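# Place tube rack in fume hood and close the sash

## Task

Set the tube rack on the fume hood's work surface so that every part of it lies past the orange tape line. The rack must stand upright, with each tube sitting all the way down in a hole. Close the sash fully. The task fails if the rack or any tube ever touches the floor, or if the robot tips over or finishes leaning. The result must stay in place without the robot supporting it. At the end, release everything and move the robot away.

## Robot and tools

ROBOT. A Hello Robot Stretch 4 with one arm. It has an omni-wheel base, a lift that rides up a mast, a telescoping arm that reaches forward, a wrist with yaw, pitch and roll joints, and a two-finger gripper. Cameras: head_camera, head_left_camera and head_right_camera on the head, and wrist_camera on the gripper. The robot is about 1.6 m tall, and its base edge lies no more than 0.23 m from the base origin.

FRAMES. Base frame: origin on the floor below the base centre, x forward, y left, z up. hand_pose is given in this frame and marks a point between the open fingertips; when all wrist joints are 0 its axes line up with the base frame's. The printed hand position may be a little wrong. The odometry frame is the base frame as it was when the scene began. base_odometry is built from wheel rotation, so wheel slip shows up as travel; its heading is in radians, left positive, from -3.142 to 3.142.

execute_actions(actions, cameras). "actions" is a list holding zero or one action; an empty list only reports state and images. An action contains "base", "joints" or both, plus optional "pace" and "contact_limits"; alternatively it is just {"end_of_arm": "enable_torque"}, which re-powers any wrist or gripper motor that shut off.
- "base" takes exactly one key, and each is a relative move measured from where the base was in the latest state report: translate_m (metres, positive forward, -2 to 2), strafe_m (metres sideways, positive left, -2 to 2), rotate_rad (radians, turn in place, positive counter-clockwise seen from above, -3.2 to 3.2).
- "joints" is one object of absolute targets, one number per named joint: lift_m 0 to 1.2 m; arm_m 0 to 0.55 m of extension; wrist_yaw_rad -1.134 to 4.276 (0 forward, positive turns left, 3.14 tucked back, above 3.4 the arm may block it); wrist_pitch_rad -1.117 to 4.259 (0 level, 1.57 pointing down); wrist_roll_rad -1.117 to 4.259 (0 keeps both fingers level, positive turns clockwise viewed from behind the gripper); gripper_m -0.038 to 0.141 m, the fingertip gap (negative means fingers squeezing each other). Tolerances for "done": lift and arm ±0.004, yaw and roll ±0.02, pitch ±0.05, gripper ±0.004. A joint target outside its range is clamped and flagged; an unknown key or any other bad value rejects the call and nothing moves. A joint or base you omit may still be driving toward an earlier target.
- "pace": "slow", "default", "fast" or "max". Base top speeds 0.1, 0.3, 0.4, 0.6 m/s and 1, 2, 3, 4 rad/s respectively; with the lift above 0.2 they shrink, to 0.3 m/s and 1 rad/s at lift 1.2.
- "contact_limits": only key arm_m, 0 (gentlest) to 0.75 (firmest), default 0.5; the arm stops when it pushes harder.
- "cameras": list of camera names or "all"; omitted or null gives all, [] gives none.
If a call's result reports a stop, the remaining execute_actions, wait and finished_scene calls in that same reply are skipped.

wait(seconds): 0 to 10, commands nothing, returns state and images. zoom_image(camera, region): region [x0, y0, x1, y1] in pixels from the top-left of that camera's latest full image, at most 504 by 504. read_manual(section): only "licences"; returns licence text, moves nothing. finished_scene(scene): pass the current scene number; ends it for good and reports success.

RESULTS. "pictures" names the cameras in image order. base_status and joint_status: done, off_target (resting away from target, maybe still pushing), contact_stop_at_<key> (met something; holds there, lift/arm/wheels go slack), limit_stop_at_<name> (e.g. tilt above 6 degrees, own_body self-collision), time_out, torque_fault (wrist motor overloaded and went limp until enable_torque). on_its_own lists what the call did not command; "held at" is the held target, not the position. lidar_m: 12 distances in metres, 30-degree sectors, the 1st straight ahead then counter-clockwise (4th left, 7th behind, 10th right); "-" means nothing seen or closer than 0.25 m; it sees from about 0.15 m up, so table tops count, but misses clear objects and thin legs. wrist_depth_mm: 7x7 grid of depths in mm, 100 to 2000, "-" unknown. If turned_by_wheels and turned_by_imu differ by over about 0.1 rad, the base hit something or slipped, and heading is off by about their difference. base_tilt in degrees, forward and right positive, with a fixed bias up to about 1.5. motor_effort in percent of maximum, positive toward higher joint values, bracket = peak during the action; for wheel_0, wheel_1, wheel_2 positive turns the base right. Camera calibration (K, distortion, T_world_to_cam in the base frame) is approximate.

GRIPPER. To hold something, command a gap smaller than its width; squeezing harder pulls it toward the wrist, opening pushes it out. Neither the reading nor "done" proves a grip; a firm squeeze shows as a clear gripper effort change. Fingertips pressed on a surface can jam; lift up to free them.

CAUTIONS. At scene start, lift_m 0.4 with wrist_yaw_rad 0 unfolds the wrist. Do not drop the rack or tubes, slam or hard-push things. Driving or turning with over 1 kg held and arm_m above 0.2, especially at fast paces, or pushing and pulling with the gripper high, can tip the robot. Pressing the gripper into objects or holding over about 2 kg level can trip a torque fault. Tilting the gripper up while rolled can trigger self-collision stops. The robot keeps holding its last command while you think, and loose objects may be nudged occasionally. Before finishing, open the gripper and withdraw so the rack rests on its own.

Each tool is called after "Emit:" as a command line: name --argument value for each argument, lists and objects as JSON in quotes; but a table of rows of numbers goes row by row, as --pt "numbers of a row", without its own name.

## Session

Emit:
execute_actions --actions '[]'

Scene clock: 0.00 s.
base_odometry: x=+0.000 y=+0.000 heading=+0.000 (m, m, rad; odometry frame)
turned_by_wheels: +0.000 (rad since the last result)
turned_by_imu: +0.000 (rad since the last result)
base_tilt: forward=-0.6 right=+0.7 (deg)
lidar_m: 1.21 1.22 1.30 2.06 2.22 2.17 1.69 2.21 2.65 1.31 1.26 1.37
base_status: not commanded
joint_positions: lift_m=+0.294 arm_m=-0.001 wrist_yaw_rad=+3.092 wrist_pitch_rad=+0.020 wrist_roll_rad=-0.006 gripper_m=+0.057
joint_status: not commanded
motor_effort: lift_m=+19 arm_m=+0 wrist_yaw_rad=+1 wrist_pitch_rad=-5 wrist_roll_rad=-1 gripper_m=-1 wheel_0=+0 wheel_1=+0 wheel_2=+0 (%)
hand_pose: x=-0.1135 y=+0.1017 z=+0.4667 quat_wxyz=(+0.025, -0.010, -0.003, +1.000) (m; base frame)
wrist_depth_mm: - 143 - - - - - / - 139 - - - - - / - 131 216 - - - - / 113 141 272 - - - - / 139 - 1863 - - - - / - - 213 - 1708 - - / 1308 1205 1229 163 1182 1366 1366
pictures: head_camera, head_left_camera, head_right_camera, wrist_camera
Images, in order (width x height): head_camera 420x560, head_left_camera 420x672, head_right_camera 420x672, wrist_camera 616x392.

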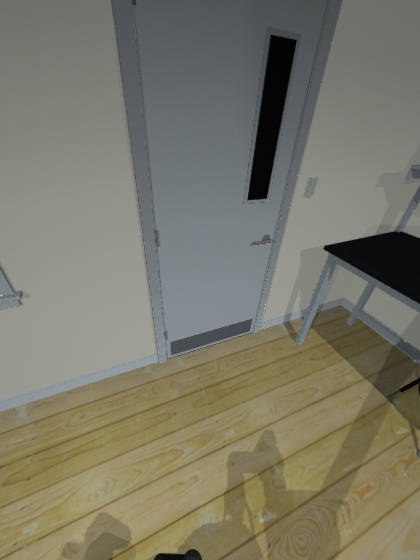

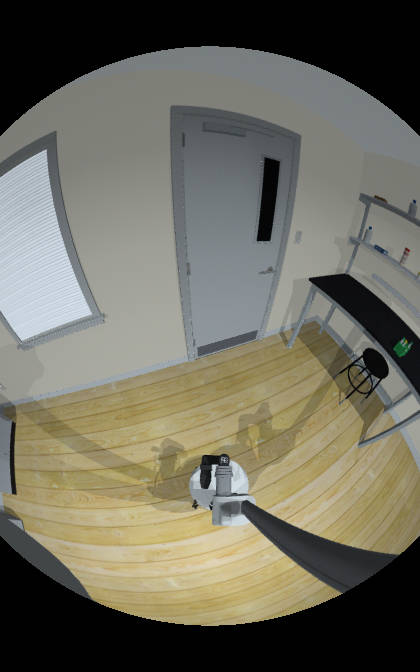

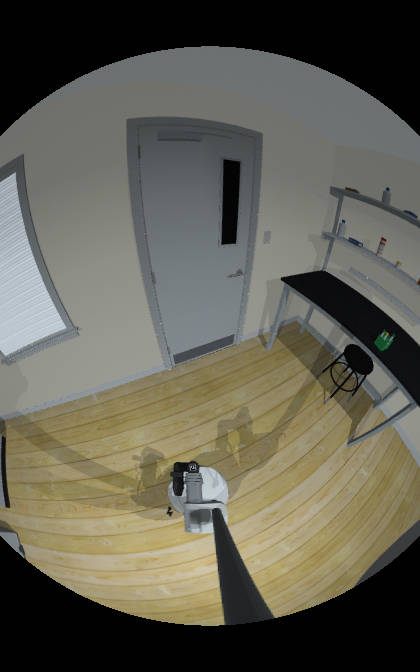

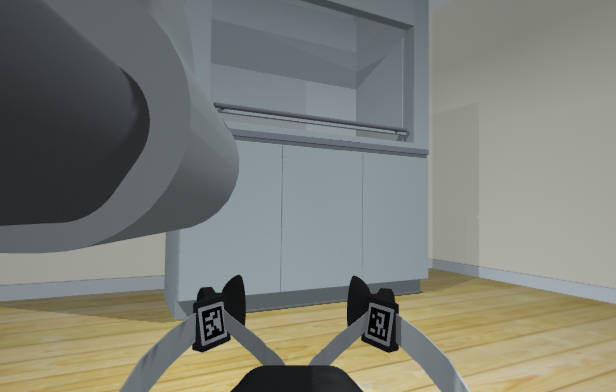

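Emit:
execute_actions --actions '[{"base":{"rotate_rad":-2.85},"joints":{"lift_m":0.75,"wrist_yaw_rad":0,"gripper_m":0.0}}]' --cameras '["head_camera","wrist_camera"]'

Emit:
execute_actions --actions '[{"base":{"translate_m":0.8}}]' --cameras '["head_camera","wrist_camera"]'

Scene clock: 8.47 s.
base_odometry: x=+0.000 y=+0.000 heading=-2.850 (m, m, rad; odometry frame)
turned_by_wheels: -2.850 (rad since the last result)
turned_by_imu: -2.828 (rad since the last result)
base_tilt: forward=-0.5 right=+0.8 (deg)
lidar_m: 1.72 2.58 2.25 1.28 1.31 1.31 1.21 1.25 1.56 2.21 2.28 1.79
base_status: done
joint_positions: lift_m=+0.750 arm_m=-0.001 wrist_yaw_rad=+0.000 wrist_pitch_rad=+0.020 wrist_roll_rad=-0.006 gripper_m=+0.000
joint_status: all done
motor_effort: lift_m=+22(23) arm_m=-1(1) wrist_yaw_rad=+1(7) wrist_pitch_rad=-6(5) wrist_roll_rad=+0(0) gripper_m=-4(4) wheel_0=+3(7) wheel_1=+2(10) wheel_2=+2(6) (%)
hand_pose: x=+0.4586 y=-0.0874 z=+0.9223 quat_wxyz=(+1.000, -0.003, +0.010, +0.000) (m; base frame)
wrist_depth_mm: - - - 1618 1576 1661 1661 / - - - - - - 1983 / - - - - - - 1983 / - - - - - - 1808 / - - - 1499 1537 1576 1661 / - - - 206 1537 1576 1618 / - - - 190 173 1576 1618
pictures: head_camera, wrist_camera
camera_calibration (this result's frames):
wrist_camera: T_world_to_cam=[[-0.0425597, -0.998951, 0.0168723, -0.0911659], [0.0269017, -0.0180273, -0.999476, 0.974007], [0.998732, -0.0420835, 0.0276408, -0.259952], [0, 0, 0, 1]] pos_world=[0.229539, -0.0844513, 0.98222]
Images, in order (width x height): head_camera 420x560, wrist_camera 616x392.

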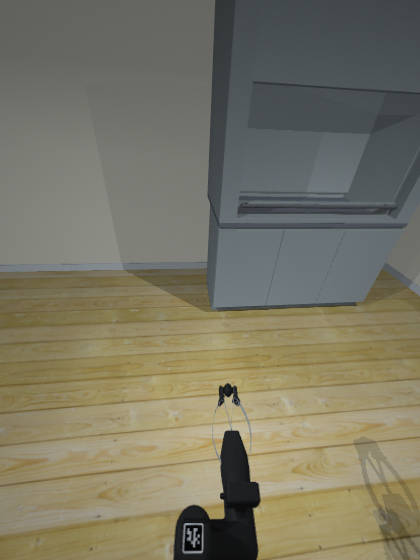

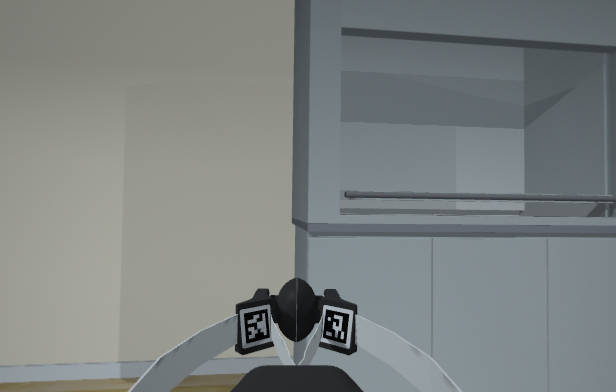

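Scene clock: 12.60 s.
base_odometry: x=-0.766 y=-0.231 heading=-2.849 (m, m, rad; odometry frame)
turned_by_wheels: +0.000 (rad since the last result)
turned_by_imu: -0.002 (rad since the last result)
base_tilt: forward=-0.7 right=+0.7 (deg)
lidar_m: 0.92 1.76 2.23 2.16 1.44 1.79 2.00 2.01 2.30 2.17 1.41 0.94
base_status: done
joint_positions: lift_m=+0.750 arm_m=-0.001 wrist_yaw_rad=+0.000 wrist_pitch_rad=+0.020 wrist_roll_rad=-0.006 gripper_m=+0.000
joint_status: not commanded
motor_effort: lift_m=+20(22) arm_m=-1(1) wrist_yaw_rad=+1(0) wrist_pitch_rad=-6(5) wrist_roll_rad=-1(1) gripper_m=-4(9) wheel_0=+1(7) wheel_1=+0(6) wheel_2=-1(9) (%)
hand_pose: x=+0.4586 y=-0.0874 z=+0.9224 quat_wxyz=(+1.000, -0.003, +0.010, +0.000) (m; base frame)
wrist_depth_mm: 1464 1499 1537 820 1397 1464 1499 / 1430 1537 1576 798 1397 1464 1499 / 1464 1499 1576 798 1430 1430 1464 / 1464 1499 1537 768 778 1430 1499 / 1464 1499 1576 768 699 723 741 / 1430 1499 1499 206 691 715 741 / 1430 1430 1464 190 172 715 732
pictures: head_camera, wrist_camera
camera_calibration (this result's frames):
wrist_camera: T_world_to_cam=[[-0.042552, -0.998952, 0.0168723, -0.091169], [0.0269019, -0.0180271, -0.999476, 0.974113], [0.998732, -0.0420758, 0.0276408, -0.259955], [0, 0, 0, 1]] pos_world=[0.22954, -0.0844509, 0.982326]
Images, in order (width x height): head_camera 420x560, wrist_camera 616x392.

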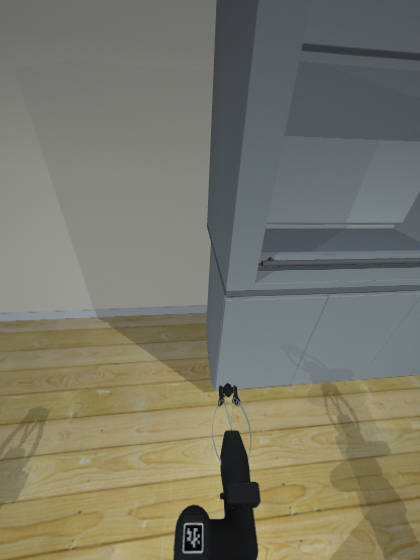

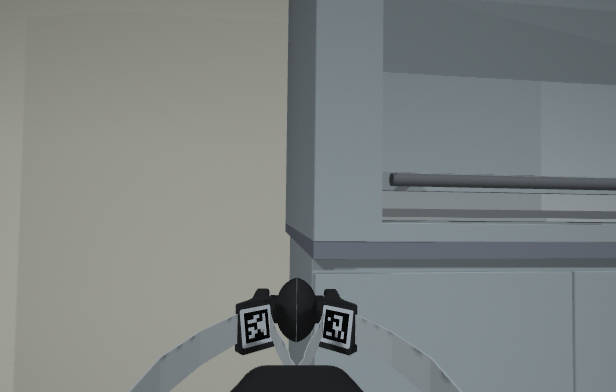

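Emit:
execute_actions --actions '[{"base":{"rotate_rad":0.11}}]' --cameras '[]'

Emit:
execute_actions --actions '[{"base":{"strafe_m":-0.7},"joints":{"lift_m":0.8,"arm_m":0.25}}]' --cameras '["head_camera","wrist_camera"]'

Scene clock: 19.13 s.
base_odometry: x=-0.766 y=-0.231 heading=-2.740 (m, m, rad; odometry frame)
turned_by_wheels: +0.110 (rad since the last result)
turned_by_imu: +0.107 (rad since the last result)
base_tilt: forward=-0.7 right=+0.7 (deg)
lidar_m: 0.93 1.82 2.27 1.43 1.42 1.94 2.02 2.11 2.28 2.19 1.25 0.93
base_status: done
joint_positions: lift_m=+0.750 arm_m=-0.001 wrist_yaw_rad=+0.000 wrist_pitch_rad=+0.020 wrist_roll_rad=-0.006 gripper_m=+0.000
joint_status: not commanded
motor_effort: lift_m=+20(20) arm_m=-1(0) wrist_yaw_rad=+0(1) wrist_pitch_rad=-5(6) wrist_roll_rad=+0(1) gripper_m=-5(4) wheel_0=-1(7) wheel_1=+0(5) wheel_2=+0(7) (%)
hand_pose: x=+0.4586 y=-0.0874 z=+0.9224 quat_wxyz=(+1.000, -0.003, +0.010, +0.000) (m; base frame)
wrist_depth_mm: 1576 1618 1576 1537 676 1366 1366 / 1537 1537 1537 1576 676 1366 1336 / 1537 1537 1537 1537 676 1308 1366 / 1537 1537 1537 1537 661 1336 1366 / 1537 1576 1537 1537 661 676 668 / 1537 1537 1537 206 661 661 668 / 1499 1537 1499 189 172 654 668
pictures: none
No camera images: the call's "cameras" was empty. Leave "cameras" out to get every camera's image.

Scene clock: 22.80 s.
base_odometry: x=-1.040 y=+0.414 heading=-2.739 (m, m, rad; odometry frame)
turned_by_wheels: +0.000 (rad since the last result)
turned_by_imu: -0.003 (rad since the last result)
base_tilt: forward=-0.5 right=+0.7 (deg)
lidar_m: 0.86 0.93 2.52 2.13 2.17 2.12 2.01 2.04 1.49 1.50 1.25 0.91
base_status: done
joint_positions: lift_m=+0.800 arm_m=+0.249 wrist_yaw_rad=+0.000 wrist_pitch_rad=+0.020 wrist_roll_rad=-0.006 gripper_m=+0.000
joint_status: all done
motor_effort: lift_m=+21(22) arm_m=+7(8) wrist_yaw_rad=+0(1) wrist_pitch_rad=-5(5) wrist_roll_rad=+0(1) gripper_m=-4(7) wheel_0=+1(9) wheel_1=-1(11) wheel_2=+0(0) (%)
hand_pose: x=+0.7080 y=-0.0874 z=+0.9724 quat_wxyz=(+1.000, -0.003, +0.010, +0.000) (m; base frame)
wrist_depth_mm: 661 991 1078 1118 1078 1098 1078 / 661 1025 1078 1078 1078 1118 1098 / 668 1008 1060 1078 1078 1078 1098 / 484 488 1078 1060 1078 1078 496 / 609 891 917 946 976 976 1025 / 402 402 404 206 407 407 410 / 402 402 402 190 172 410 413
pictures: head_camera, wrist_camera
camera_calibration (this result's frames):
wrist_camera: T_world_to_cam=[[-0.0425227, -0.998953, 0.0168692, -0.0814088], [0.0269715, -0.0180261, -0.999474, 1.01732], [0.998731, -0.0420453, 0.0277097, -0.510491], [0, 0, 0, 1]] pos_world=[0.478943, -0.0844491, 1.0323]
Images, in order (width x height): head_camera 420x560, wrist_camera 616x392.

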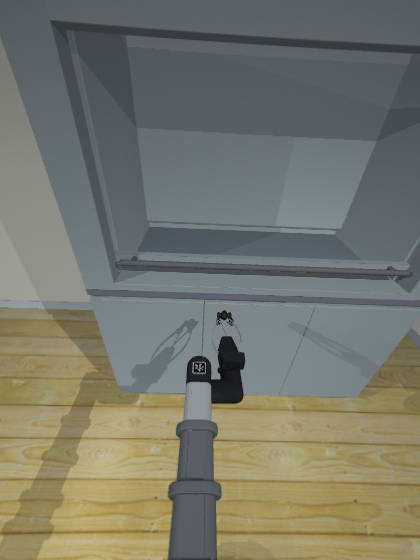

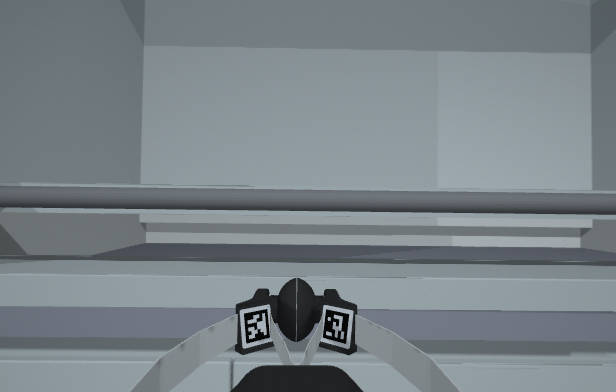

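Emit:
execute_actions --actions '[{"base":{"translate_m":0.15},"joints":{"lift_m":0.81}}]' --cameras '["wrist_camera"]'

Emit:
execute_actions --actions '[{"joints":{"arm_m":0.33},"contact_limits":{"arm_m":0.1},"pace":"slow"}]' --cameras '["head_camera","wrist_camera"]'

Emit:
execute_actions --actions '[{"joints":{"lift_m":0.95},"pace":"slow"}]' --cameras '["head_camera","wrist_camera"]'

Scene clock: 33.60 s.
base_odometry: x=-1.178 y=+0.355 heading=-2.739 (m, m, rad; odometry frame)
turned_by_wheels: +0.000 (rad since the last result)
turned_by_imu: -0.002 (rad since the last result)
base_tilt: forward=-0.8 right=+0.7 (deg)
lidar_m: 0.72 0.77 2.30 2.16 2.20 2.26 2.15 1.98 1.53 1.49 1.06 0.73
base_status: done
joint_positions: lift_m=+0.810 arm_m=+0.249 wrist_yaw_rad=+0.000 wrist_pitch_rad=+0.020 wrist_roll_rad=-0.006 gripper_m=+0.000
joint_status: all done
motor_effort: lift_m=+21(24) arm_m=+7(7) wrist_yaw_rad=+0(1) wrist_pitch_rad=-5(5) wrist_roll_rad=+0(0) gripper_m=-5(7) wheel_0=+2(7) wheel_1=+2(6) wheel_2=-1(10) (%)
hand_pose: x=+0.7081 y=-0.0874 z=+0.9824 quat_wxyz=(+1.000, -0.003, +0.010, +0.000) (m; base frame)
wrist_depth_mm: 668 931 931 931 946 917 931 / 654 917 917 917 946 931 931 / 676 917 917 917 931 946 931 / 285 286 287 290 291 296 340 / 640 878 798 809 831 831 866 / 307 310 312 206 320 324 327 / 253 253 253 189 172 258 258
pictures: wrist_camera
camera_calibration (this result's frames):
wrist_camera: T_world_to_cam=[[-0.0425556, -0.998952, 0.0168692, -0.0815613], [0.0269709, -0.018027, -0.999474, 1.02725], [0.99873, -0.0420782, 0.0277097, -0.510796], [0, 0, 0, 1]] pos_world=[0.478971, -0.084451, 1.04224]
Images, in order (width x height): wrist_camera 616x392.

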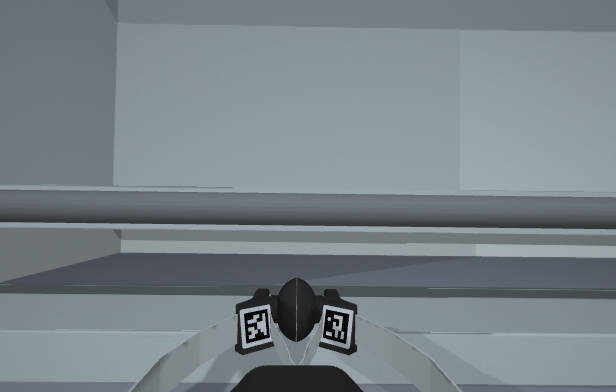

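Scene clock: 35.67 s.
base_odometry: x=-1.178 y=+0.355 heading=-2.739 (m, m, rad; odometry frame)
turned_by_wheels: +0.000 (rad since the last result)
turned_by_imu: -0.001 (rad since the last result)
base_tilt: forward=-0.7 right=+0.8 (deg)
lidar_m: 0.71 0.78 2.27 2.14 2.20 2.27 2.18 2.02 1.52 1.50 1.04 0.73
base_status: not commanded
joint_positions: lift_m=+0.810 arm_m=+0.329 wrist_yaw_rad=+0.000 wrist_pitch_rad=+0.020 wrist_roll_rad=-0.006 gripper_m=+0.000
joint_status: all done
motor_effort: lift_m=+21(21) arm_m=+7(7) wrist_yaw_rad=+1(1) wrist_pitch_rad=-5(5) wrist_roll_rad=+0(0) gripper_m=-5(3) wheel_0=+2(2) wheel_1=+2(2) wheel_2=-1(1) (%)
contact_limits: arm_m 0.1
hand_pose: x=+0.7880 y=-0.0874 z=+0.9824 quat_wxyz=(+1.000, -0.003, +0.010, +0.000) (m; base frame)
wrist_depth_mm: 654 854 842 854 854 866 854 / 661 831 842 842 842 854 842 / 661 842 831 842 842 842 831 / 203 203 206 205 206 208 234 / 634 778 788 809 820 842 715 / 307 310 312 206 320 324 329 / 199 199 179 190 172 206 208
pictures: head_camera, wrist_camera
camera_calibration (this result's frames):
wrist_camera: T_world_to_cam=[[-0.0425908, -0.99895, 0.0168692, -0.078142], [0.0269703, -0.0180279, -0.999474, 1.0251], [0.998729, -0.0421134, 0.0277098, -0.590632], [0, 0, 0, 1]] pos_world=[0.558905, -0.0844531, 1.04224]
Images, in order (width x height): head_camera 420x560, wrist_camera 616x392.

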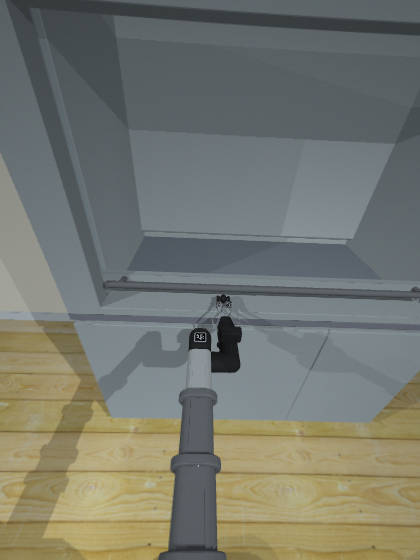

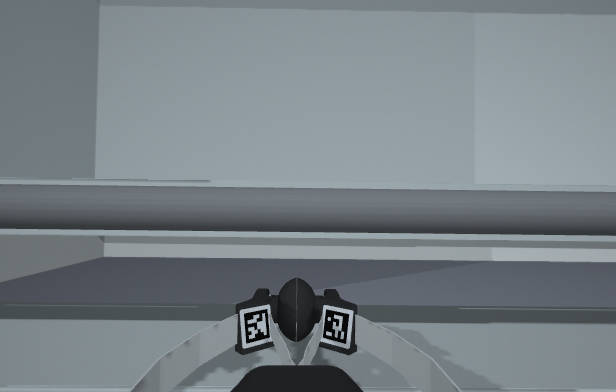

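Scene clock: 38.30 s.
torque_fault: wrist_pitch_rad switched itself off since the last result.
base_odometry: x=-1.178 y=+0.355 heading=-2.739 (m, m, rad; odometry frame)
turned_by_wheels: +0.000 (rad since the last result)
turned_by_imu: -0.001 (rad since the last result)
base_tilt: forward=-0.7 right=+0.9 (deg)
lidar_m: 0.71 0.76 2.27 2.14 2.18 2.27 2.16 2.05 1.52 1.50 1.06 0.76
base_status: not commanded
joint_positions: lift_m=+0.950 arm_m=+0.329 wrist_yaw_rad=+0.000 wrist_pitch_rad=+0.572 wrist_roll_rad=-0.006 gripper_m=+0.000
joint_status: all done
on_its_own: wrist_pitch_rad is off since a torque_fault, until you send "end_of_arm": "enable_torque" (its first target +0.017 is given up)
motor_effort: lift_m=+22(34) arm_m=+5(8) wrist_yaw_rad=+0(4) wrist_pitch_rad=+1(99) wrist_roll_rad=+0(1) gripper_m=-5(8) wheel_0=+0(2) wheel_1=+2(1) wheel_2=-1(1) (%)
hand_pose: x=+0.7425 y=-0.0874 z=+0.9717 quat_wxyz=(+0.959, -0.003, +0.282, +0.001) (m; base frame)
wrist_depth_mm: 661 759 750 741 750 741 750 / 661 798 820 842 831 831 809 / 248 248 248 248 252 252 257 / 211 209 209 209 209 210 212 / 287 290 293 297 300 301 306 / 240 241 242 206 248 250 251 / 242 236 237 190 173 242 244
pictures: head_camera, wrist_camera
camera_calibration (this result's frames):
wrist_camera: T_world_to_cam=[[-0.0271968, -0.998955, 0.0367206, -0.110575], [-0.50186, -0.0181244, -0.864759, 1.27744], [0.864521, -0.0419473, -0.500843, 0.0683855], [0, 0, 0, 1]] pos_world=[0.578968, -0.0844379, 1.14299]
Images, in order (width x height): head_camera 420x560, wrist_camera 616x392.

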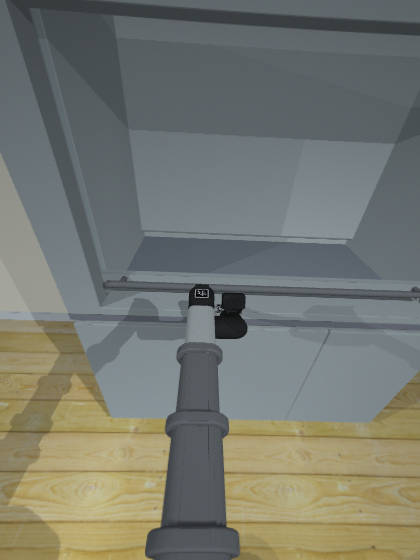

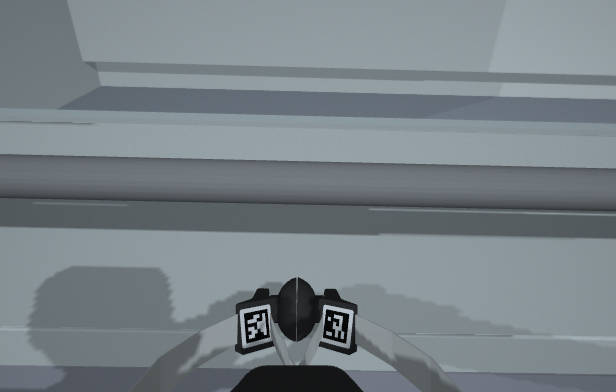

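Emit:
execute_actions --actions '[{"end_of_arm":"enable_torque"}]' --cameras '[]'

Emit:
execute_actions --actions '[{"joints":{"arm_m":0.2}}]' --cameras '[]'

Emit:
execute_actions --actions '[{"joints":{"lift_m":0.812,"wrist_pitch_rad":0.02}}]' --cameras '[]'

Emit:
execute_actions --actions '[{"joints":{"arm_m":0.48},"contact_limits":{"arm_m":0.1},"pace":"slow"}]' --cameras '["head_camera","wrist_camera"]'

Scene clock: 60.70 s.
base_odometry: x=-1.178 y=+0.355 heading=-2.739 (m, m, rad; odometry frame)
turned_by_wheels: +0.000 (rad since the last result)
turned_by_imu: -0.001 (rad since the last result)
base_tilt: forward=-0.8 right=+0.7 (deg)
lidar_m: 0.69 0.78 2.26 2.16 2.16 2.26 2.17 2.02 1.52 1.50 1.05 0.78
base_status: not commanded
joint_positions: lift_m=+0.950 arm_m=+0.329 wrist_yaw_rad=+0.000 wrist_pitch_rad=+0.572 wrist_roll_rad=-0.006 gripper_m=+0.000
joint_status: not commanded
end_of_arm: enable_torque: each motor that was off is on again
on_its_own: wrist_pitch_rad is held at +0.572, not at its first target +0.017, since a torque_fault
motor_effort: lift_m=+22(22) arm_m=+5(5) wrist_yaw_rad=+0(1) wrist_pitch_rad=+1(2) wrist_roll_rad=-1(0) gripper_m=-4(3) wheel_0=+0(0) wheel_1=+1(1) wheel_2=-1(0) (%)
hand_pose: x=+0.7425 y=-0.0874 z=+0.9717 quat_wxyz=(+0.959, -0.003, +0.282, +0.001) (m; base frame)
wrist_depth_mm: 661 741 750 750 750 759 750 / 668 798 820 820 831 831 809 / 248 249 248 248 251 252 256 / 210 210 209 209 209 210 212 / 287 290 294 297 300 300 306 / 239 242 244 206 247 249 252 / 242 237 236 190 173 242 243
pictures: none
No camera images: the call's "cameras" was empty. Leave "cameras" out to get every camera's image.

Scene clock: 62.13 s.
base_odometry: x=-1.178 y=+0.355 heading=-2.739 (m, m, rad; odometry frame)
turned_by_wheels: +0.000 (rad since the last result)
turned_by_imu: -0.001 (rad since the last result)
base_tilt: forward=-0.6 right=+0.7 (deg)
lidar_m: 0.71 0.76 2.25 2.18 2.19 2.24 2.16 2.05 1.52 1.48 1.02 0.74
base_status: not commanded
joint_positions: lift_m=+0.950 arm_m=+0.201 wrist_yaw_rad=+0.000 wrist_pitch_rad=+0.574 wrist_roll_rad=-0.006 gripper_m=+0.000
joint_status: all done
on_its_own: wrist_pitch_rad is held at +0.572, not at its first target +0.017, since a torque_fault
motor_effort: lift_m=+21(22) arm_m=-7(8) wrist_yaw_rad=+1(1) wrist_pitch_rad=-4(5) wrist_roll_rad=+0(0) gripper_m=-4(3) wheel_0=+0(0) wheel_1=+2(1) wheel_2=-1(0) (%)
hand_pose: x=+0.6144 y=-0.0875 z=+0.9712 quat_wxyz=(+0.959, -0.003, +0.283, +0.001) (m; base frame)
wrist_depth_mm: 661 854 866 854 842 854 866 / 351 359 362 364 364 364 370 / 449 452 462 466 445 452 462 / 357 362 366 368 373 379 384 / 362 362 359 362 362 362 359 / 397 397 392 206 397 402 404 / 445 433 433 190 172 445 445
pictures: none
No camera images: the call's "cameras" was empty. Leave "cameras" out to get every camera's image.

Scene clock: 63.77 s.
base_odometry: x=-1.178 y=+0.355 heading=-2.739 (m, m, rad; odometry frame)
turned_by_wheels: +0.000 (rad since the last result)
turned_by_imu: -0.001 (rad since the last result)
base_tilt: forward=-0.7 right=+0.7 (deg)
lidar_m: 0.71 0.77 2.29 2.16 2.19 2.27 2.16 2.01 1.50 1.50 1.02 0.74
base_status: not commanded
joint_positions: lift_m=+0.812 arm_m=+0.201 wrist_yaw_rad=+0.000 wrist_pitch_rad=+0.023 wrist_roll_rad=-0.006 gripper_m=+0.000
joint_status: all done
motor_effort: lift_m=+16(21) arm_m=-7(7) wrist_yaw_rad=+0(1) wrist_pitch_rad=-6(9) wrist_roll_rad=-1(1) gripper_m=-3(5) wheel_0=+0(0) wheel_1=+2(2) wheel_2=+0(1) (%)
hand_pose: x=+0.6606 y=-0.0874 z=+0.9839 quat_wxyz=(+1.000, -0.003, +0.011, +0.000) (m; base frame)
wrist_depth_mm: 661 976 976 960 991 1008 976 / 668 960 976 976 976 976 976 / 661 960 976 976 976 976 976 / 332 336 340 384 387 387 389 / 654 891 976 976 820 842 878 / 315 317 319 206 327 330 334 / 300 300 301 190 172 304 304
pictures: none
No camera images: the call's "cameras" was empty. Leave "cameras" out to get every camera's image.

Scene clock: 67.23 s.
base_odometry: x=-1.178 y=+0.355 heading=-2.741 (m, m, rad; odometry frame)
turned_by_wheels: -0.001 (rad since the last result)
turned_by_imu: +0.002 (rad since the last result)
base_tilt: forward=-0.6 right=+0.7 (deg)
lidar_m: 0.73 0.76 2.32 2.11 2.18 2.25 2.16 1.99 1.52 1.52 1.05 0.76
base_status: not commanded
joint_positions: lift_m=+0.812 arm_m=+0.441 wrist_yaw_rad=-0.012 wrist_pitch_rad=+0.024 wrist_roll_rad=-0.006 gripper_m=+0.000
joint_status: arm_m contact_stop (moved +0.240 of +0.279)
on_its_own: arm_m is slack since a contact_stop (your +0.480 is given up); wrist_yaw_rad is at rest, and its effort (+35) is outside its rest range (-13 to +13)
motor_effort: lift_m=+16(16) arm_m=+0(17) wrist_yaw_rad=+35(41) wrist_pitch_rad=-12(16) wrist_roll_rad=+1(2) gripper_m=-6(8) wheel_0=-2(2) wheel_1=+0(4) wheel_2=-14(14) (%)
contact_limits: arm_m 0.1
hand_pose: x=+0.8992 y=-0.0909 z=+0.9834 quat_wxyz=(+1.000, -0.003, +0.012, -0.006) (m; base frame)
wrist_depth_mm: 668 715 741 732 741 741 741 / 676 715 732 732 732 732 750 / 647 723 715 723 732 741 732 / - - - - - - - / 634 707 654 402 384 392 - / 433 436 439 206 455 455 462 / 202 202 179 190 172 210 211
pictures: head_camera, wrist_camera
camera_calibration (this result's frames):
wrist_camera: T_world_to_cam=[[-0.0544266, -0.998363, 0.0175919, -0.0668764], [0.0219471, -0.0188099, -0.999582, 1.02764], [0.998277, -0.0540177, 0.0229349, -0.697793], [0, 0, 0, 1]] pos_world=[0.670396, -0.0851302, 1.0444]
Images, in order (width x height): head_camera 420x560, wrist_camera 616x392.

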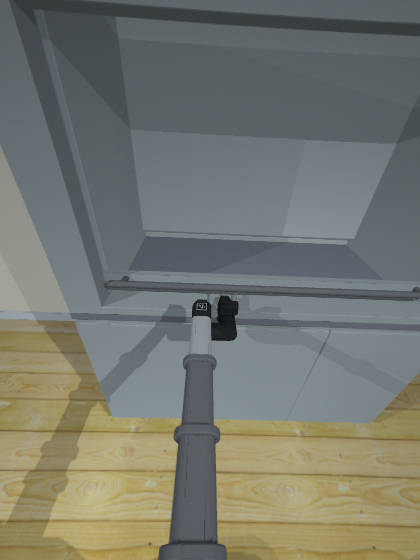

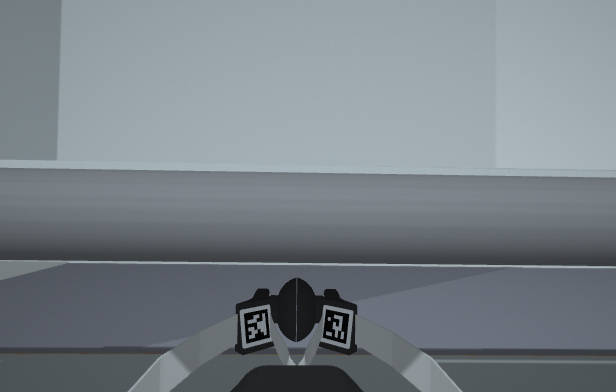

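Emit:
execute_actions --actions '[{"joints":{"arm_m":0.432,"lift_m":0.85},"pace":"slow"}]' --cameras '["wrist_camera"]'

Emit:
execute_actions --actions '[{"joints":{"lift_m":0.875},"pace":"slow"}]' --cameras '["wrist_camera"]'

Scene clock: 72.63 s.
base_odometry: x=-1.178 y=+0.355 heading=-2.740 (m, m, rad; odometry frame)
turned_by_wheels: +0.001 (rad since the last result)
turned_by_imu: -0.001 (rad since the last result)
base_tilt: forward=-0.5 right=+0.6 (deg)
lidar_m: 0.69 0.77 2.27 2.15 2.18 2.26 2.18 1.97 1.53 1.50 1.05 0.75
base_status: not commanded
joint_positions: lift_m=+0.849 arm_m=+0.433 wrist_yaw_rad=+0.000 wrist_pitch_rad=+0.033 wrist_roll_rad=-0.006 gripper_m=+0.000
joint_status: all done
on_its_own: wrist_pitch_rad is at rest, and its effort (-35) is outside its rest range (-23 to +23)
motor_effort: lift_m=+27(27) arm_m=-8(7) wrist_yaw_rad=+1(35) wrist_pitch_rad=-35(35) wrist_roll_rad=+1(1) gripper_m=-6(5) wheel_0=-2(2) wheel_1=+0(0) wheel_2=-3(14) (%)
hand_pose: x=+0.8925 y=-0.0874 z=+1.0182 quat_wxyz=(+1.000, -0.003, +0.016, +0.000) (m; base frame)
wrist_depth_mm: 654 732 732 732 741 732 732 / 654 732 732 723 741 741 732 / 647 723 732 732 732 732 732 / 654 732 723 732 732 741 732 / 148 148 149 149 149 150 167 / 102 103 103 103 104 105 - / 314 306 309 - 310 314 327
pictures: wrist_camera
camera_calibration (this result's frames):
wrist_camera: T_world_to_cam=[[-0.0424317, -0.998939, 0.0178957, -0.0755029], [0.0140485, -0.0185066, -0.99973, 1.06986], [0.999001, -0.0421688, 0.0148189, -0.683157], [0, 0, 0, 1]] pos_world=[0.664241, -0.0844313, 1.08104]
Images, in order (width x height): wrist_camera 616x392.

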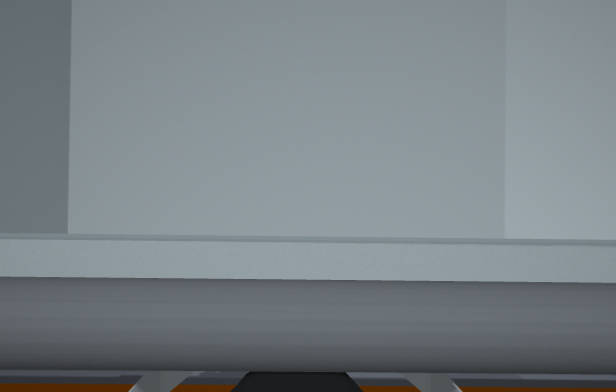

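Scene clock: 73.57 s.
base_odometry: x=-1.178 y=+0.355 heading=-2.740 (m, m, rad; odometry frame)
turned_by_wheels: +0.000 (rad since the last result)
turned_by_imu: +0.000 (rad since the last result)
base_tilt: forward=-0.7 right=+0.6 (deg)
lidar_m: 0.71 0.77 2.27 2.14 2.17 2.26 2.17 1.99 1.52 1.50 1.01 0.74
base_status: not commanded
joint_positions: lift_m=+0.861 arm_m=+0.433 wrist_yaw_rad=+0.000 wrist_pitch_rad=+0.035 wrist_roll_rad=-0.007 gripper_m=+0.000
joint_status: lift_m contact_stop (moved +0.012 of +0.026)
on_its_own: lift_m is slack since a contact_stop (your +0.875 is given up); wrist_pitch_rad is at rest, and its effort (-43) is outside its rest range (-23 to +23)
motor_effort: lift_m=+21(36) arm_m=-7(7) wrist_yaw_rad=-1(2) wrist_pitch_rad=-43(93) wrist_roll_rad=+1(1) gripper_m=-1(7) wheel_0=-2(2) wheel_1=+0(0) wheel_2=-3(3) (%)
hand_pose: x=+0.8924 y=-0.0873 z=+1.0290 quat_wxyz=(+1.000, -0.003, +0.018, +0.000) (m; base frame)
wrist_depth_mm: 647 732 732 732 732 732 732 / 654 732 723 723 732 732 732 / 654 715 732 741 732 723 741 / 661 723 723 723 732 723 732 / 148 148 148 149 149 150 167 / 102 103 103 104 104 103 - / 336 327 325 - 330 334 336
pictures: wrist_camera
camera_calibration (this result's frames):
wrist_camera: T_world_to_cam=[[-0.0419476, -0.998955, 0.0181289, -0.0762522], [0.0111152, -0.0186103, -0.999765, 1.08334], [0.999058, -0.0417362, 0.0118842, -0.680183], [0, 0, 0, 1]] pos_world=[0.664302, -0.0843995, 1.09255]
Images, in order (width x height): wrist_camera 616x392.

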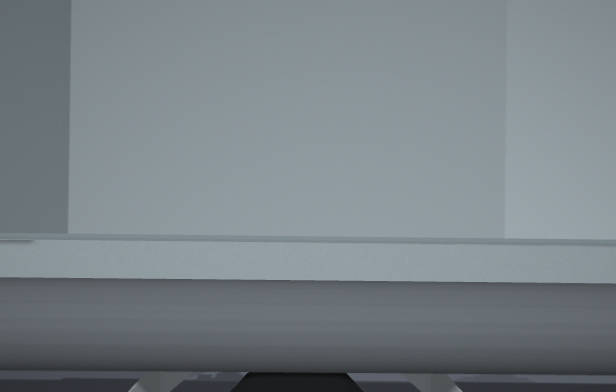

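Emit:
execute_actions --actions '[{"joints":{"lift_m":0.828},"pace":"slow"}]' --cameras '[]'

Emit:
execute_actions --actions '[{"joints":{"arm_m":0.50},"contact_limits":{"arm_m":0.1},"pace":"slow"}]' --cameras '[]'

Emit:
execute_actions --actions '[{"joints":{"lift_m":1.03},"pace":"slow"}]' --cameras '["head_camera"]'

Scene clock: 81.67 s.
base_odometry: x=-1.178 y=+0.355 heading=-2.740 (m, m, rad; odometry frame)
turned_by_wheels: +0.000 (rad since the last result)
turned_by_imu: -0.002 (rad since the last result)
base_tilt: forward=-0.7 right=+0.7 (deg)
lidar_m: 0.72 0.75 2.28 2.15 2.19 2.22 2.18 2.00 1.52 1.51 1.05 0.74
base_status: not commanded
joint_positions: lift_m=+0.828 arm_m=+0.433 wrist_yaw_rad=+0.000 wrist_pitch_rad=+0.023 wrist_roll_rad=-0.006 gripper_m=+0.000
joint_status: all done
motor_effort: lift_m=+16(17) arm_m=-7(7) wrist_yaw_rad=+1(0) wrist_pitch_rad=-6(29) wrist_roll_rad=+2(1) gripper_m=-6(7) wheel_0=-2(2) wheel_1=+0(0) wheel_2=-2(2) (%)
hand_pose: x=+0.8925 y=-0.0874 z=+1.0000 quat_wxyz=(+1.000, -0.003, +0.011, +0.000) (m; base frame)
wrist_depth_mm: 654 741 741 741 741 750 741 / 654 741 732 741 741 741 741 / 654 723 723 732 732 732 732 / 127 128 128 129 151 151 732 / - - - - - - - / 492 500 500 206 517 525 530 / 322 324 213 190 173 332 336
pictures: none
No camera images: the call's "cameras" was empty. Leave "cameras" out to get every camera's image.

Scene clock: 82.60 s.
base_odometry: x=-1.178 y=+0.355 heading=-2.740 (m, m, rad; odometry frame)
turned_by_wheels: +0.000 (rad since the last result)
turned_by_imu: +0.001 (rad since the last result)
base_tilt: forward=-0.9 right=+0.7 (deg)
lidar_m: 0.71 0.76 2.29 2.14 2.21 2.28 2.18 1.97 1.54 1.50 1.04 0.76
base_status: not commanded
joint_positions: lift_m=+0.828 arm_m=+0.441 wrist_yaw_rad=-0.008 wrist_pitch_rad=+0.025 wrist_roll_rad=-0.006 gripper_m=+0.000
joint_status: arm_m contact_stop (moved +0.008 of +0.067)
on_its_own: arm_m is slack since a contact_stop (your +0.500 is given up); wrist_yaw_rad is at rest, and its effort (+23) is outside its rest range (-13 to +13)
motor_effort: lift_m=+16(16) arm_m=+0(18) wrist_yaw_rad=+23(33) wrist_pitch_rad=-13(18) wrist_roll_rad=+0(2) gripper_m=-4(8) wheel_0=+4(4) wheel_1=+2(3) wheel_2=-10(10) (%)
contact_limits: arm_m 0.1
hand_pose: x=+0.8996 y=-0.0897 z=+0.9993 quat_wxyz=(+1.000, -0.003, +0.013, -0.004) (m; base frame)
wrist_depth_mm: 661 723 723 723 732 750 732 / 661 732 723 732 732 732 732 / 661 723 732 732 732 732 741 / 359 430 145 145 145 146 439 / - - - - - - - / 492 496 496 199 484 488 496 / 320 320 213 190 172 330 334
pictures: none
No camera images: the call's "cameras" was empty. Leave "cameras" out to get every camera's image.

not run: a stop came earlier in this reply.

Needs more lifting first.

Emit:
execute_actions --actions '[{"joints":{"arm_m":0.434,"lift_m":0.86},"pace":"slow"}]' --cameras '[]'

Emit:
execute_actions --actions '[{"joints":{"lift_m":0.875},"pace":"slow"}]' --cameras '[]'

Emit:
execute_actions --actions '[{"joints":{"lift_m":0.89},"pace":"slow"}]' --cameras '[]'

Emit:
execute_actions --actions '[{"joints":{"lift_m":0.91},"pace":"slow"}]' --cameras '[]'

Scene clock: 91.33 s.
base_odometry: x=-1.178 y=+0.355 heading=-2.739 (m, m, rad; odometry frame)
turned_by_wheels: +0.001 (rad since the last result)
turned_by_imu: -0.001 (rad since the last result)
base_tilt: forward=-0.6 right=+0.8 (deg)
lidar_m: 0.72 0.75 2.26 2.14 2.17 2.24 2.17 2.02 1.53 1.50 1.06 0.75
base_status: not commanded
joint_positions: lift_m=+0.859 arm_m=+0.435 wrist_yaw_rad=+0.000 wrist_pitch_rad=+0.032 wrist_roll_rad=-0.006 gripper_m=+0.000
joint_status: all done
on_its_own: wrist_pitch_rad is at rest, and its effort (-35) is outside its rest range (-23 to +23)
motor_effort: lift_m=+26(25) arm_m=-7(7) wrist_yaw_rad=+1(23) wrist_pitch_rad=-35(35) wrist_roll_rad=+2(2) gripper_m=-7(8) wheel_0=+2(4) wheel_1=+2(1) wheel_2=-2(10) (%)
hand_pose: x=+0.8945 y=-0.0874 z=+1.0282 quat_wxyz=(+1.000, -0.003, +0.016, +0.000) (m; base frame)
wrist_depth_mm: 647 732 723 732 732 723 723 / 647 723 723 732 732 732 732 / 654 723 723 732 723 732 732 / 654 732 723 723 723 732 732 / 146 147 147 147 147 148 166 / - - - 104 103 103 - / 338 327 329 - 103 - -
pictures: none
No camera images: the call's "cameras" was empty. Leave "cameras" out to get every camera's image.

Scene clock: 92.30 s.
base_odometry: x=-1.178 y=+0.355 heading=-2.739 (m, m, rad; odometry frame)
turned_by_wheels: +0.000 (rad since the last result)
turned_by_imu: +0.000 (rad since the last result)
base_tilt: forward=-0.6 right=+0.7 (deg)
lidar_m: 0.72 0.75 2.29 2.17 2.15 2.27 2.17 1.98 1.53 1.49 1.05 0.74
base_status: not commanded
joint_positions: lift_m=+0.867 arm_m=+0.435 wrist_yaw_rad=+0.000 wrist_pitch_rad=+0.035 wrist_roll_rad=-0.006 gripper_m=+0.000
joint_status: lift_m contact_stop (moved +0.008 of +0.016)
on_its_own: lift_m is slack since a contact_stop (your +0.875 is given up); wrist_pitch_rad is at rest, and its effort (-41) is outside its rest range (-23 to +23)
motor_effort: lift_m=+22(37) arm_m=-7(7) wrist_yaw_rad=+0(2) wrist_pitch_rad=-41(80) wrist_roll_rad=+1(1) gripper_m=-2(3) wheel_0=+2(3) wheel_1=+1(2) wheel_2=-2(2) (%)
hand_pose: x=+0.8945 y=-0.0873 z=+1.0352 quat_wxyz=(+1.000, -0.003, +0.018, +0.000) (m; base frame)
wrist_depth_mm: 654 732 723 723 723 723 732 / 654 723 723 723 723 723 732 / 647 723 723 723 732 732 723 / 654 723 732 723 732 723 723 / 147 146 147 147 147 148 155 / - - - 104 103 103 - / 345 336 338 - 128 - -
pictures: none
No camera images: the call's "cameras" was empty. Leave "cameras" out to get every camera's image.

not run: a stop came earlier in this reply.

not run: a stop came earlier in this reply.

Emit:
execute_actions --actions '[{"joints":{"lift_m":0.86},"pace":"slow"}]' --cameras '[]'

Emit:
execute_actions --actions '[{"joints":{"wrist_pitch_rad":-0.2},"pace":"slow"}]' --cameras '["head_camera"]'

Scene clock: 98.33 s.
base_odometry: x=-1.178 y=+0.355 heading=-2.739 (m, m, rad; odometry frame)
turned_by_wheels: +0.000 (rad since the last result)
turned_by_imu: -0.001 (rad since the last result)
base_tilt: forward=-0.7 right=+0.7 (deg)
lidar_m: 0.72 0.74 2.27 2.14 2.19 2.24 2.17 2.02 1.53 1.52 1.01 0.76
base_status: not commanded
joint_positions: lift_m=+0.860 arm_m=+0.435 wrist_yaw_rad=+0.000 wrist_pitch_rad=+0.026 wrist_roll_rad=-0.006 gripper_m=+0.000
joint_status: all done
motor_effort: lift_m=+17(18) arm_m=-7(7) wrist_yaw_rad=+0(0) wrist_pitch_rad=-15(28) wrist_roll_rad=+1(1) gripper_m=-5(6) wheel_0=+2(2) wheel_1=+2(1) wheel_2=-2(2) (%)
hand_pose: x=+0.8945 y=-0.0873 z=+1.0309 quat_wxyz=(+1.000, -0.003, +0.013, +0.000) (m; base frame)
wrist_depth_mm: 647 732 732 732 732 741 732 / 654 723 732 732 732 732 741 / 647 723 723 732 732 732 732 / 654 723 723 732 732 732 741 / 147 148 148 148 148 148 168 / - - - - 104 103 - / 351 343 343 - 349 353 357
pictures: none
No camera images: the call's "cameras" was empty. Leave "cameras" out to get every camera's image.

Scene clock: 100.03 s.
torque_fault: wrist_pitch_rad switched itself off since the last result.
base_odometry: x=-1.178 y=+0.355 heading=-2.740 (m, m, rad; odometry frame)
turned_by_wheels: +0.000 (rad since the last result)
turned_by_imu: -0.001 (rad since the last result)
base_tilt: forward=-0.7 right=+0.7 (deg)
lidar_m: 0.72 0.79 2.29 2.18 2.21 2.26 2.19 1.99 1.54 1.50 1.04 0.75
base_status: not commanded
joint_positions: lift_m=+0.860 arm_m=+0.435 wrist_yaw_rad=+0.000 wrist_pitch_rad=+0.226 wrist_roll_rad=-0.006 gripper_m=+0.000
joint_status: wrist_pitch_rad torque_fault (moved +0.200 of -0.226)
on_its_own: wrist_pitch_rad is off since a torque_fault, until you send "end_of_arm": "enable_torque" (your -0.200 is given up)
motor_effort: lift_m=+21(28) arm_m=-7(7) wrist_yaw_rad=-1(5) wrist_pitch_rad=+1(98) wrist_roll_rad=+1(2) gripper_m=-4(8) wheel_0=+0(2) wheel_1=+1(1) wheel_2=-1(3) (%)
hand_pose: x=+0.8873 y=-0.0874 z=+0.9734 quat_wxyz=(+0.994, -0.003, +0.113, +0.000) (m; base frame)
wrist_depth_mm: 647 676 676 676 676 676 676 / 647 691 699 699 691 691 691 / 351 138 138 138 138 153 707 / - - - - - - - / 415 421 424 430 436 - - / 327 329 329 206 338 342 345 / 195 195 180 186 172 202 203
pictures: head_camera
Images, in order (width x height): head_camera 420x560.

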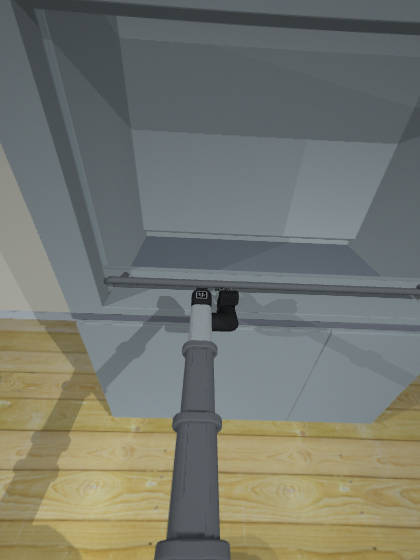

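Emit:
execute_actions --actions '[{"end_of_arm":"enable_torque"}]' --cameras '[]'

Emit:
execute_actions --actions '[{"joints":{"lift_m":0.845,"wrist_pitch_rad":0.05},"pace":"slow"}]' --cameras '[]'

Emit:
execute_actions --actions '[{"joints":{"arm_m":0.505},"contact_limits":{"arm_m":0.15},"pace":"slow"}]' --cameras '[]'

Emit:
execute_actions --actions '[{"joints":{"lift_m":1.03}}]' --cameras '["head_camera"]'

Scene clock: 107.43 s.
base_odometry: x=-1.178 y=+0.355 heading=-2.740 (m, m, rad; odometry frame)
turned_by_wheels: +0.000 (rad since the last result)
turned_by_imu: -0.001 (rad since the last result)
base_tilt: forward=-0.6 right=+0.6 (deg)
lidar_m: 0.72 0.76 2.30 2.15 2.20 2.28 2.17 2.00 1.53 1.50 1.06 0.73
base_status: not commanded
joint_positions: lift_m=+0.860 arm_m=+0.435 wrist_yaw_rad=+0.000 wrist_pitch_rad=+0.226 wrist_roll_rad=-0.006 gripper_m=+0.000
joint_status: not commanded
end_of_arm: enable_torque: each motor that was off is on again
on_its_own: wrist_pitch_rad is held at +0.226, not at your -0.200, since a torque_fault
motor_effort: lift_m=+21(21) arm_m=-7(7) wrist_yaw_rad=+0(0) wrist_pitch_rad=+1(1) wrist_roll_rad=+0(1) gripper_m=-4(4) wheel_0=+0(0) wheel_1=+0(1) wheel_2=-1(1) (%)
hand_pose: x=+0.8873 y=-0.0874 z=+0.9734 quat_wxyz=(+0.994, -0.003, +0.113, +0.000) (m; base frame)
wrist_depth_mm: 647 668 676 668 676 676 676 / 640 691 691 691 691 691 691 / 349 138 138 138 138 154 707 / - - - - - - - / 415 421 427 433 433 - - / 327 329 330 206 338 340 345 / 195 195 180 186 172 201 203
pictures: none
No camera images: the call's "cameras" was empty. Leave "cameras" out to get every camera's image.

Scene clock: 108.27 s.
base_odometry: x=-1.178 y=+0.355 heading=-2.740 (m, m, rad; odometry frame)
turned_by_wheels: +0.000 (rad since the last result)
turned_by_imu: +0.000 (rad since the last result)
base_tilt: forward=-0.7 right=+0.7 (deg)
lidar_m: 0.71 0.73 2.27 2.12 2.21 2.26 2.18 2.02 1.54 1.52 1.02 0.77
base_status: not commanded
joint_positions: lift_m=+0.845 arm_m=+0.435 wrist_yaw_rad=+0.000 wrist_pitch_rad=+0.053 wrist_roll_rad=-0.006 gripper_m=+0.000
joint_status: all done
motor_effort: lift_m=+16(22) arm_m=-7(7) wrist_yaw_rad=+1(0) wrist_pitch_rad=-7(9) wrist_roll_rad=+1(1) gripper_m=-4(4) wheel_0=+0(0) wheel_1=+1(1) wheel_2=-1(1) (%)
hand_pose: x=+0.8942 y=-0.0874 z=+1.0083 quat_wxyz=(+1.000, -0.003, +0.026, +0.000) (m; base frame)
wrist_depth_mm: 654 732 723 723 732 723 723 / 647 715 723 732 715 723 732 / 647 723 723 723 723 723 732 / 146 146 146 147 147 147 732 / - - - - - - - / 452 455 421 196 466 473 477 / 334 334 297 189 172 343 347
pictures: none
No camera images: the call's "cameras" was empty. Leave "cameras" out to get every camera's image.

Scene clock: 110.23 s.
base_odometry: x=-1.178 y=+0.355 heading=-2.740 (m, m, rad; odometry frame)
turned_by_wheels: +0.000 (rad since the last result)
turned_by_imu: -0.001 (rad since the last result)
base_tilt: forward=-0.5 right=+0.6 (deg)
lidar_m: 0.71 0.76 2.27 2.14 2.21 2.27 2.16 1.99 1.54 1.50 1.01 0.75
base_status: not commanded
joint_positions: lift_m=+0.845 arm_m=+0.504 wrist_yaw_rad=+0.000 wrist_pitch_rad=+0.053 wrist_roll_rad=-0.006 gripper_m=+0.000
joint_status: all done
motor_effort: lift_m=+16(16) arm_m=+7(7) wrist_yaw_rad=+0(1) wrist_pitch_rad=-5(6) wrist_roll_rad=+0(1) gripper_m=-6(6) wheel_0=+0(0) wheel_1=+0(1) wheel_2=-1(1) (%)
contact_limits: arm_m 0.15
hand_pose: x=+0.9627 y=-0.0874 z=+1.0083 quat_wxyz=(+1.000, -0.003, +0.026, +0.000) (m; base frame)
wrist_depth_mm: 654 654 654 661 654 654 668 / 654 654 661 661 661 661 654 / 647 647 654 654 654 654 661 / 654 647 654 654 654 661 654 / - - - - - - - / - - - - - - - / - - - - - - -
pictures: none
No camera images: the call's "cameras" was empty. Leave "cameras" out to get every camera's image.

Scene clock: 111.17 s.
base_odometry: x=-1.178 y=+0.355 heading=-2.740 (m, m, rad; odometry frame)
turned_by_wheels: +0.000 (rad since the last result)
turned_by_imu: +0.000 (rad since the last result)
base_tilt: forward=-0.5 right=+0.8 (deg)
lidar_m: 0.70 0.75 2.29 2.12 2.18 2.25 2.16 1.96 1.51 1.48 1.03 0.74
base_status: not commanded
joint_positions: lift_m=+0.865 arm_m=+0.504 wrist_yaw_rad=-0.001 wrist_pitch_rad=+0.056 wrist_roll_rad=-0.006 gripper_m=+0.000
joint_status: lift_m contact_stop (moved +0.020 of +0.185)
on_its_own: lift_m is slack since a contact_stop (your +1.030 is given up)
motor_effort: lift_m=+19(39) arm_m=+7(8) wrist_yaw_rad=+3(13) wrist_pitch_rad=-17(64) wrist_roll_rad=+1(0) gripper_m=-3(5) wheel_0=+0(0) wheel_1=+1(1) wheel_2=-1(1) (%)
hand_pose: x=+0.9626 y=-0.0876 z=+1.0270 quat_wxyz=(+1.000, -0.003, +0.028, +0.000) (m; base frame)
wrist_depth_mm: 647 647 647 654 654 661 654 / 647 647 654 654 654 654 654 / 647 654 654 647 654 661 654 / 661 654 654 654 661 661 654 / - - - - - - - / - - - - - - - / - - - - - - -
pictures: head_camera
Images, in order (width x height): head_camera 420x560.

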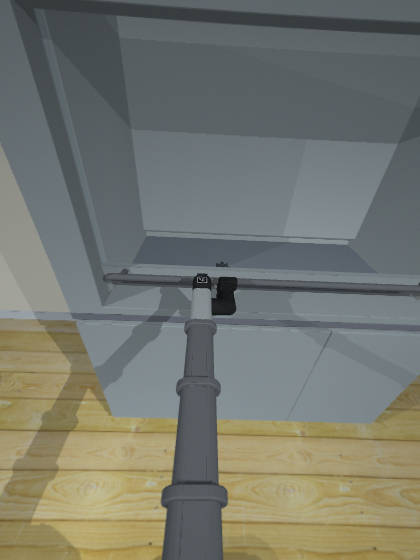

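With the shorter lever, try the pitch jack.

Emit:
execute_actions --actions '[{"joints":{"lift_m":0.865,"wrist_pitch_rad":-0.4},"pace":"slow"}]' --cameras '["head_camera"]'

Scene clock: 117.07 s.
base_odometry: x=-1.178 y=+0.355 heading=-2.740 (m, m, rad; odometry frame)
turned_by_wheels: +0.000 (rad since the last result)
turned_by_imu: +0.002 (rad since the last result)
base_tilt: forward=-0.6 right=+0.9 (deg)
lidar_m: 0.71 0.76 2.26 2.14 2.20 2.24 2.16 2.00 1.54 1.51 1.05 0.76
base_status: not commanded
joint_positions: lift_m=+0.864 arm_m=+0.504 wrist_yaw_rad=+0.000 wrist_pitch_rad=-0.383 wrist_roll_rad=-0.006 gripper_m=+0.000
joint_status: all done
on_its_own: wrist_pitch_rad is at rest, and its effort (-47) is outside its rest range (-23 to +23)
motor_effort: lift_m=+28(33) arm_m=+4(7) wrist_yaw_rad=-1(21) wrist_pitch_rad=-47(95) wrist_roll_rad=+1(3) gripper_m=-5(7) wheel_0=-2(4) wheel_1=+0(1) wheel_2=+2(8) (%)
hand_pose: x=+0.9429 y=-0.0873 z=+1.1503 quat_wxyz=(+0.982, -0.003, -0.190, +0.000) (m; base frame)
wrist_depth_mm: 647 917 931 931 931 946 946 / 654 866 866 866 866 854 866 / 654 798 798 798 809 809 809 / - - - - - - - / - - - - - - - / - - - - - - - / 603 609 615 105 615 621 621
pictures: head_camera
Images, in order (width x height): head_camera 420x560.

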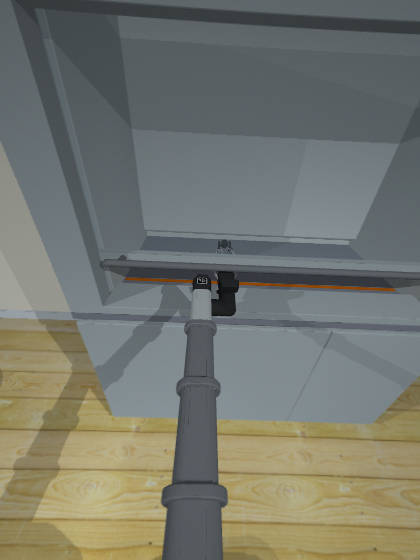

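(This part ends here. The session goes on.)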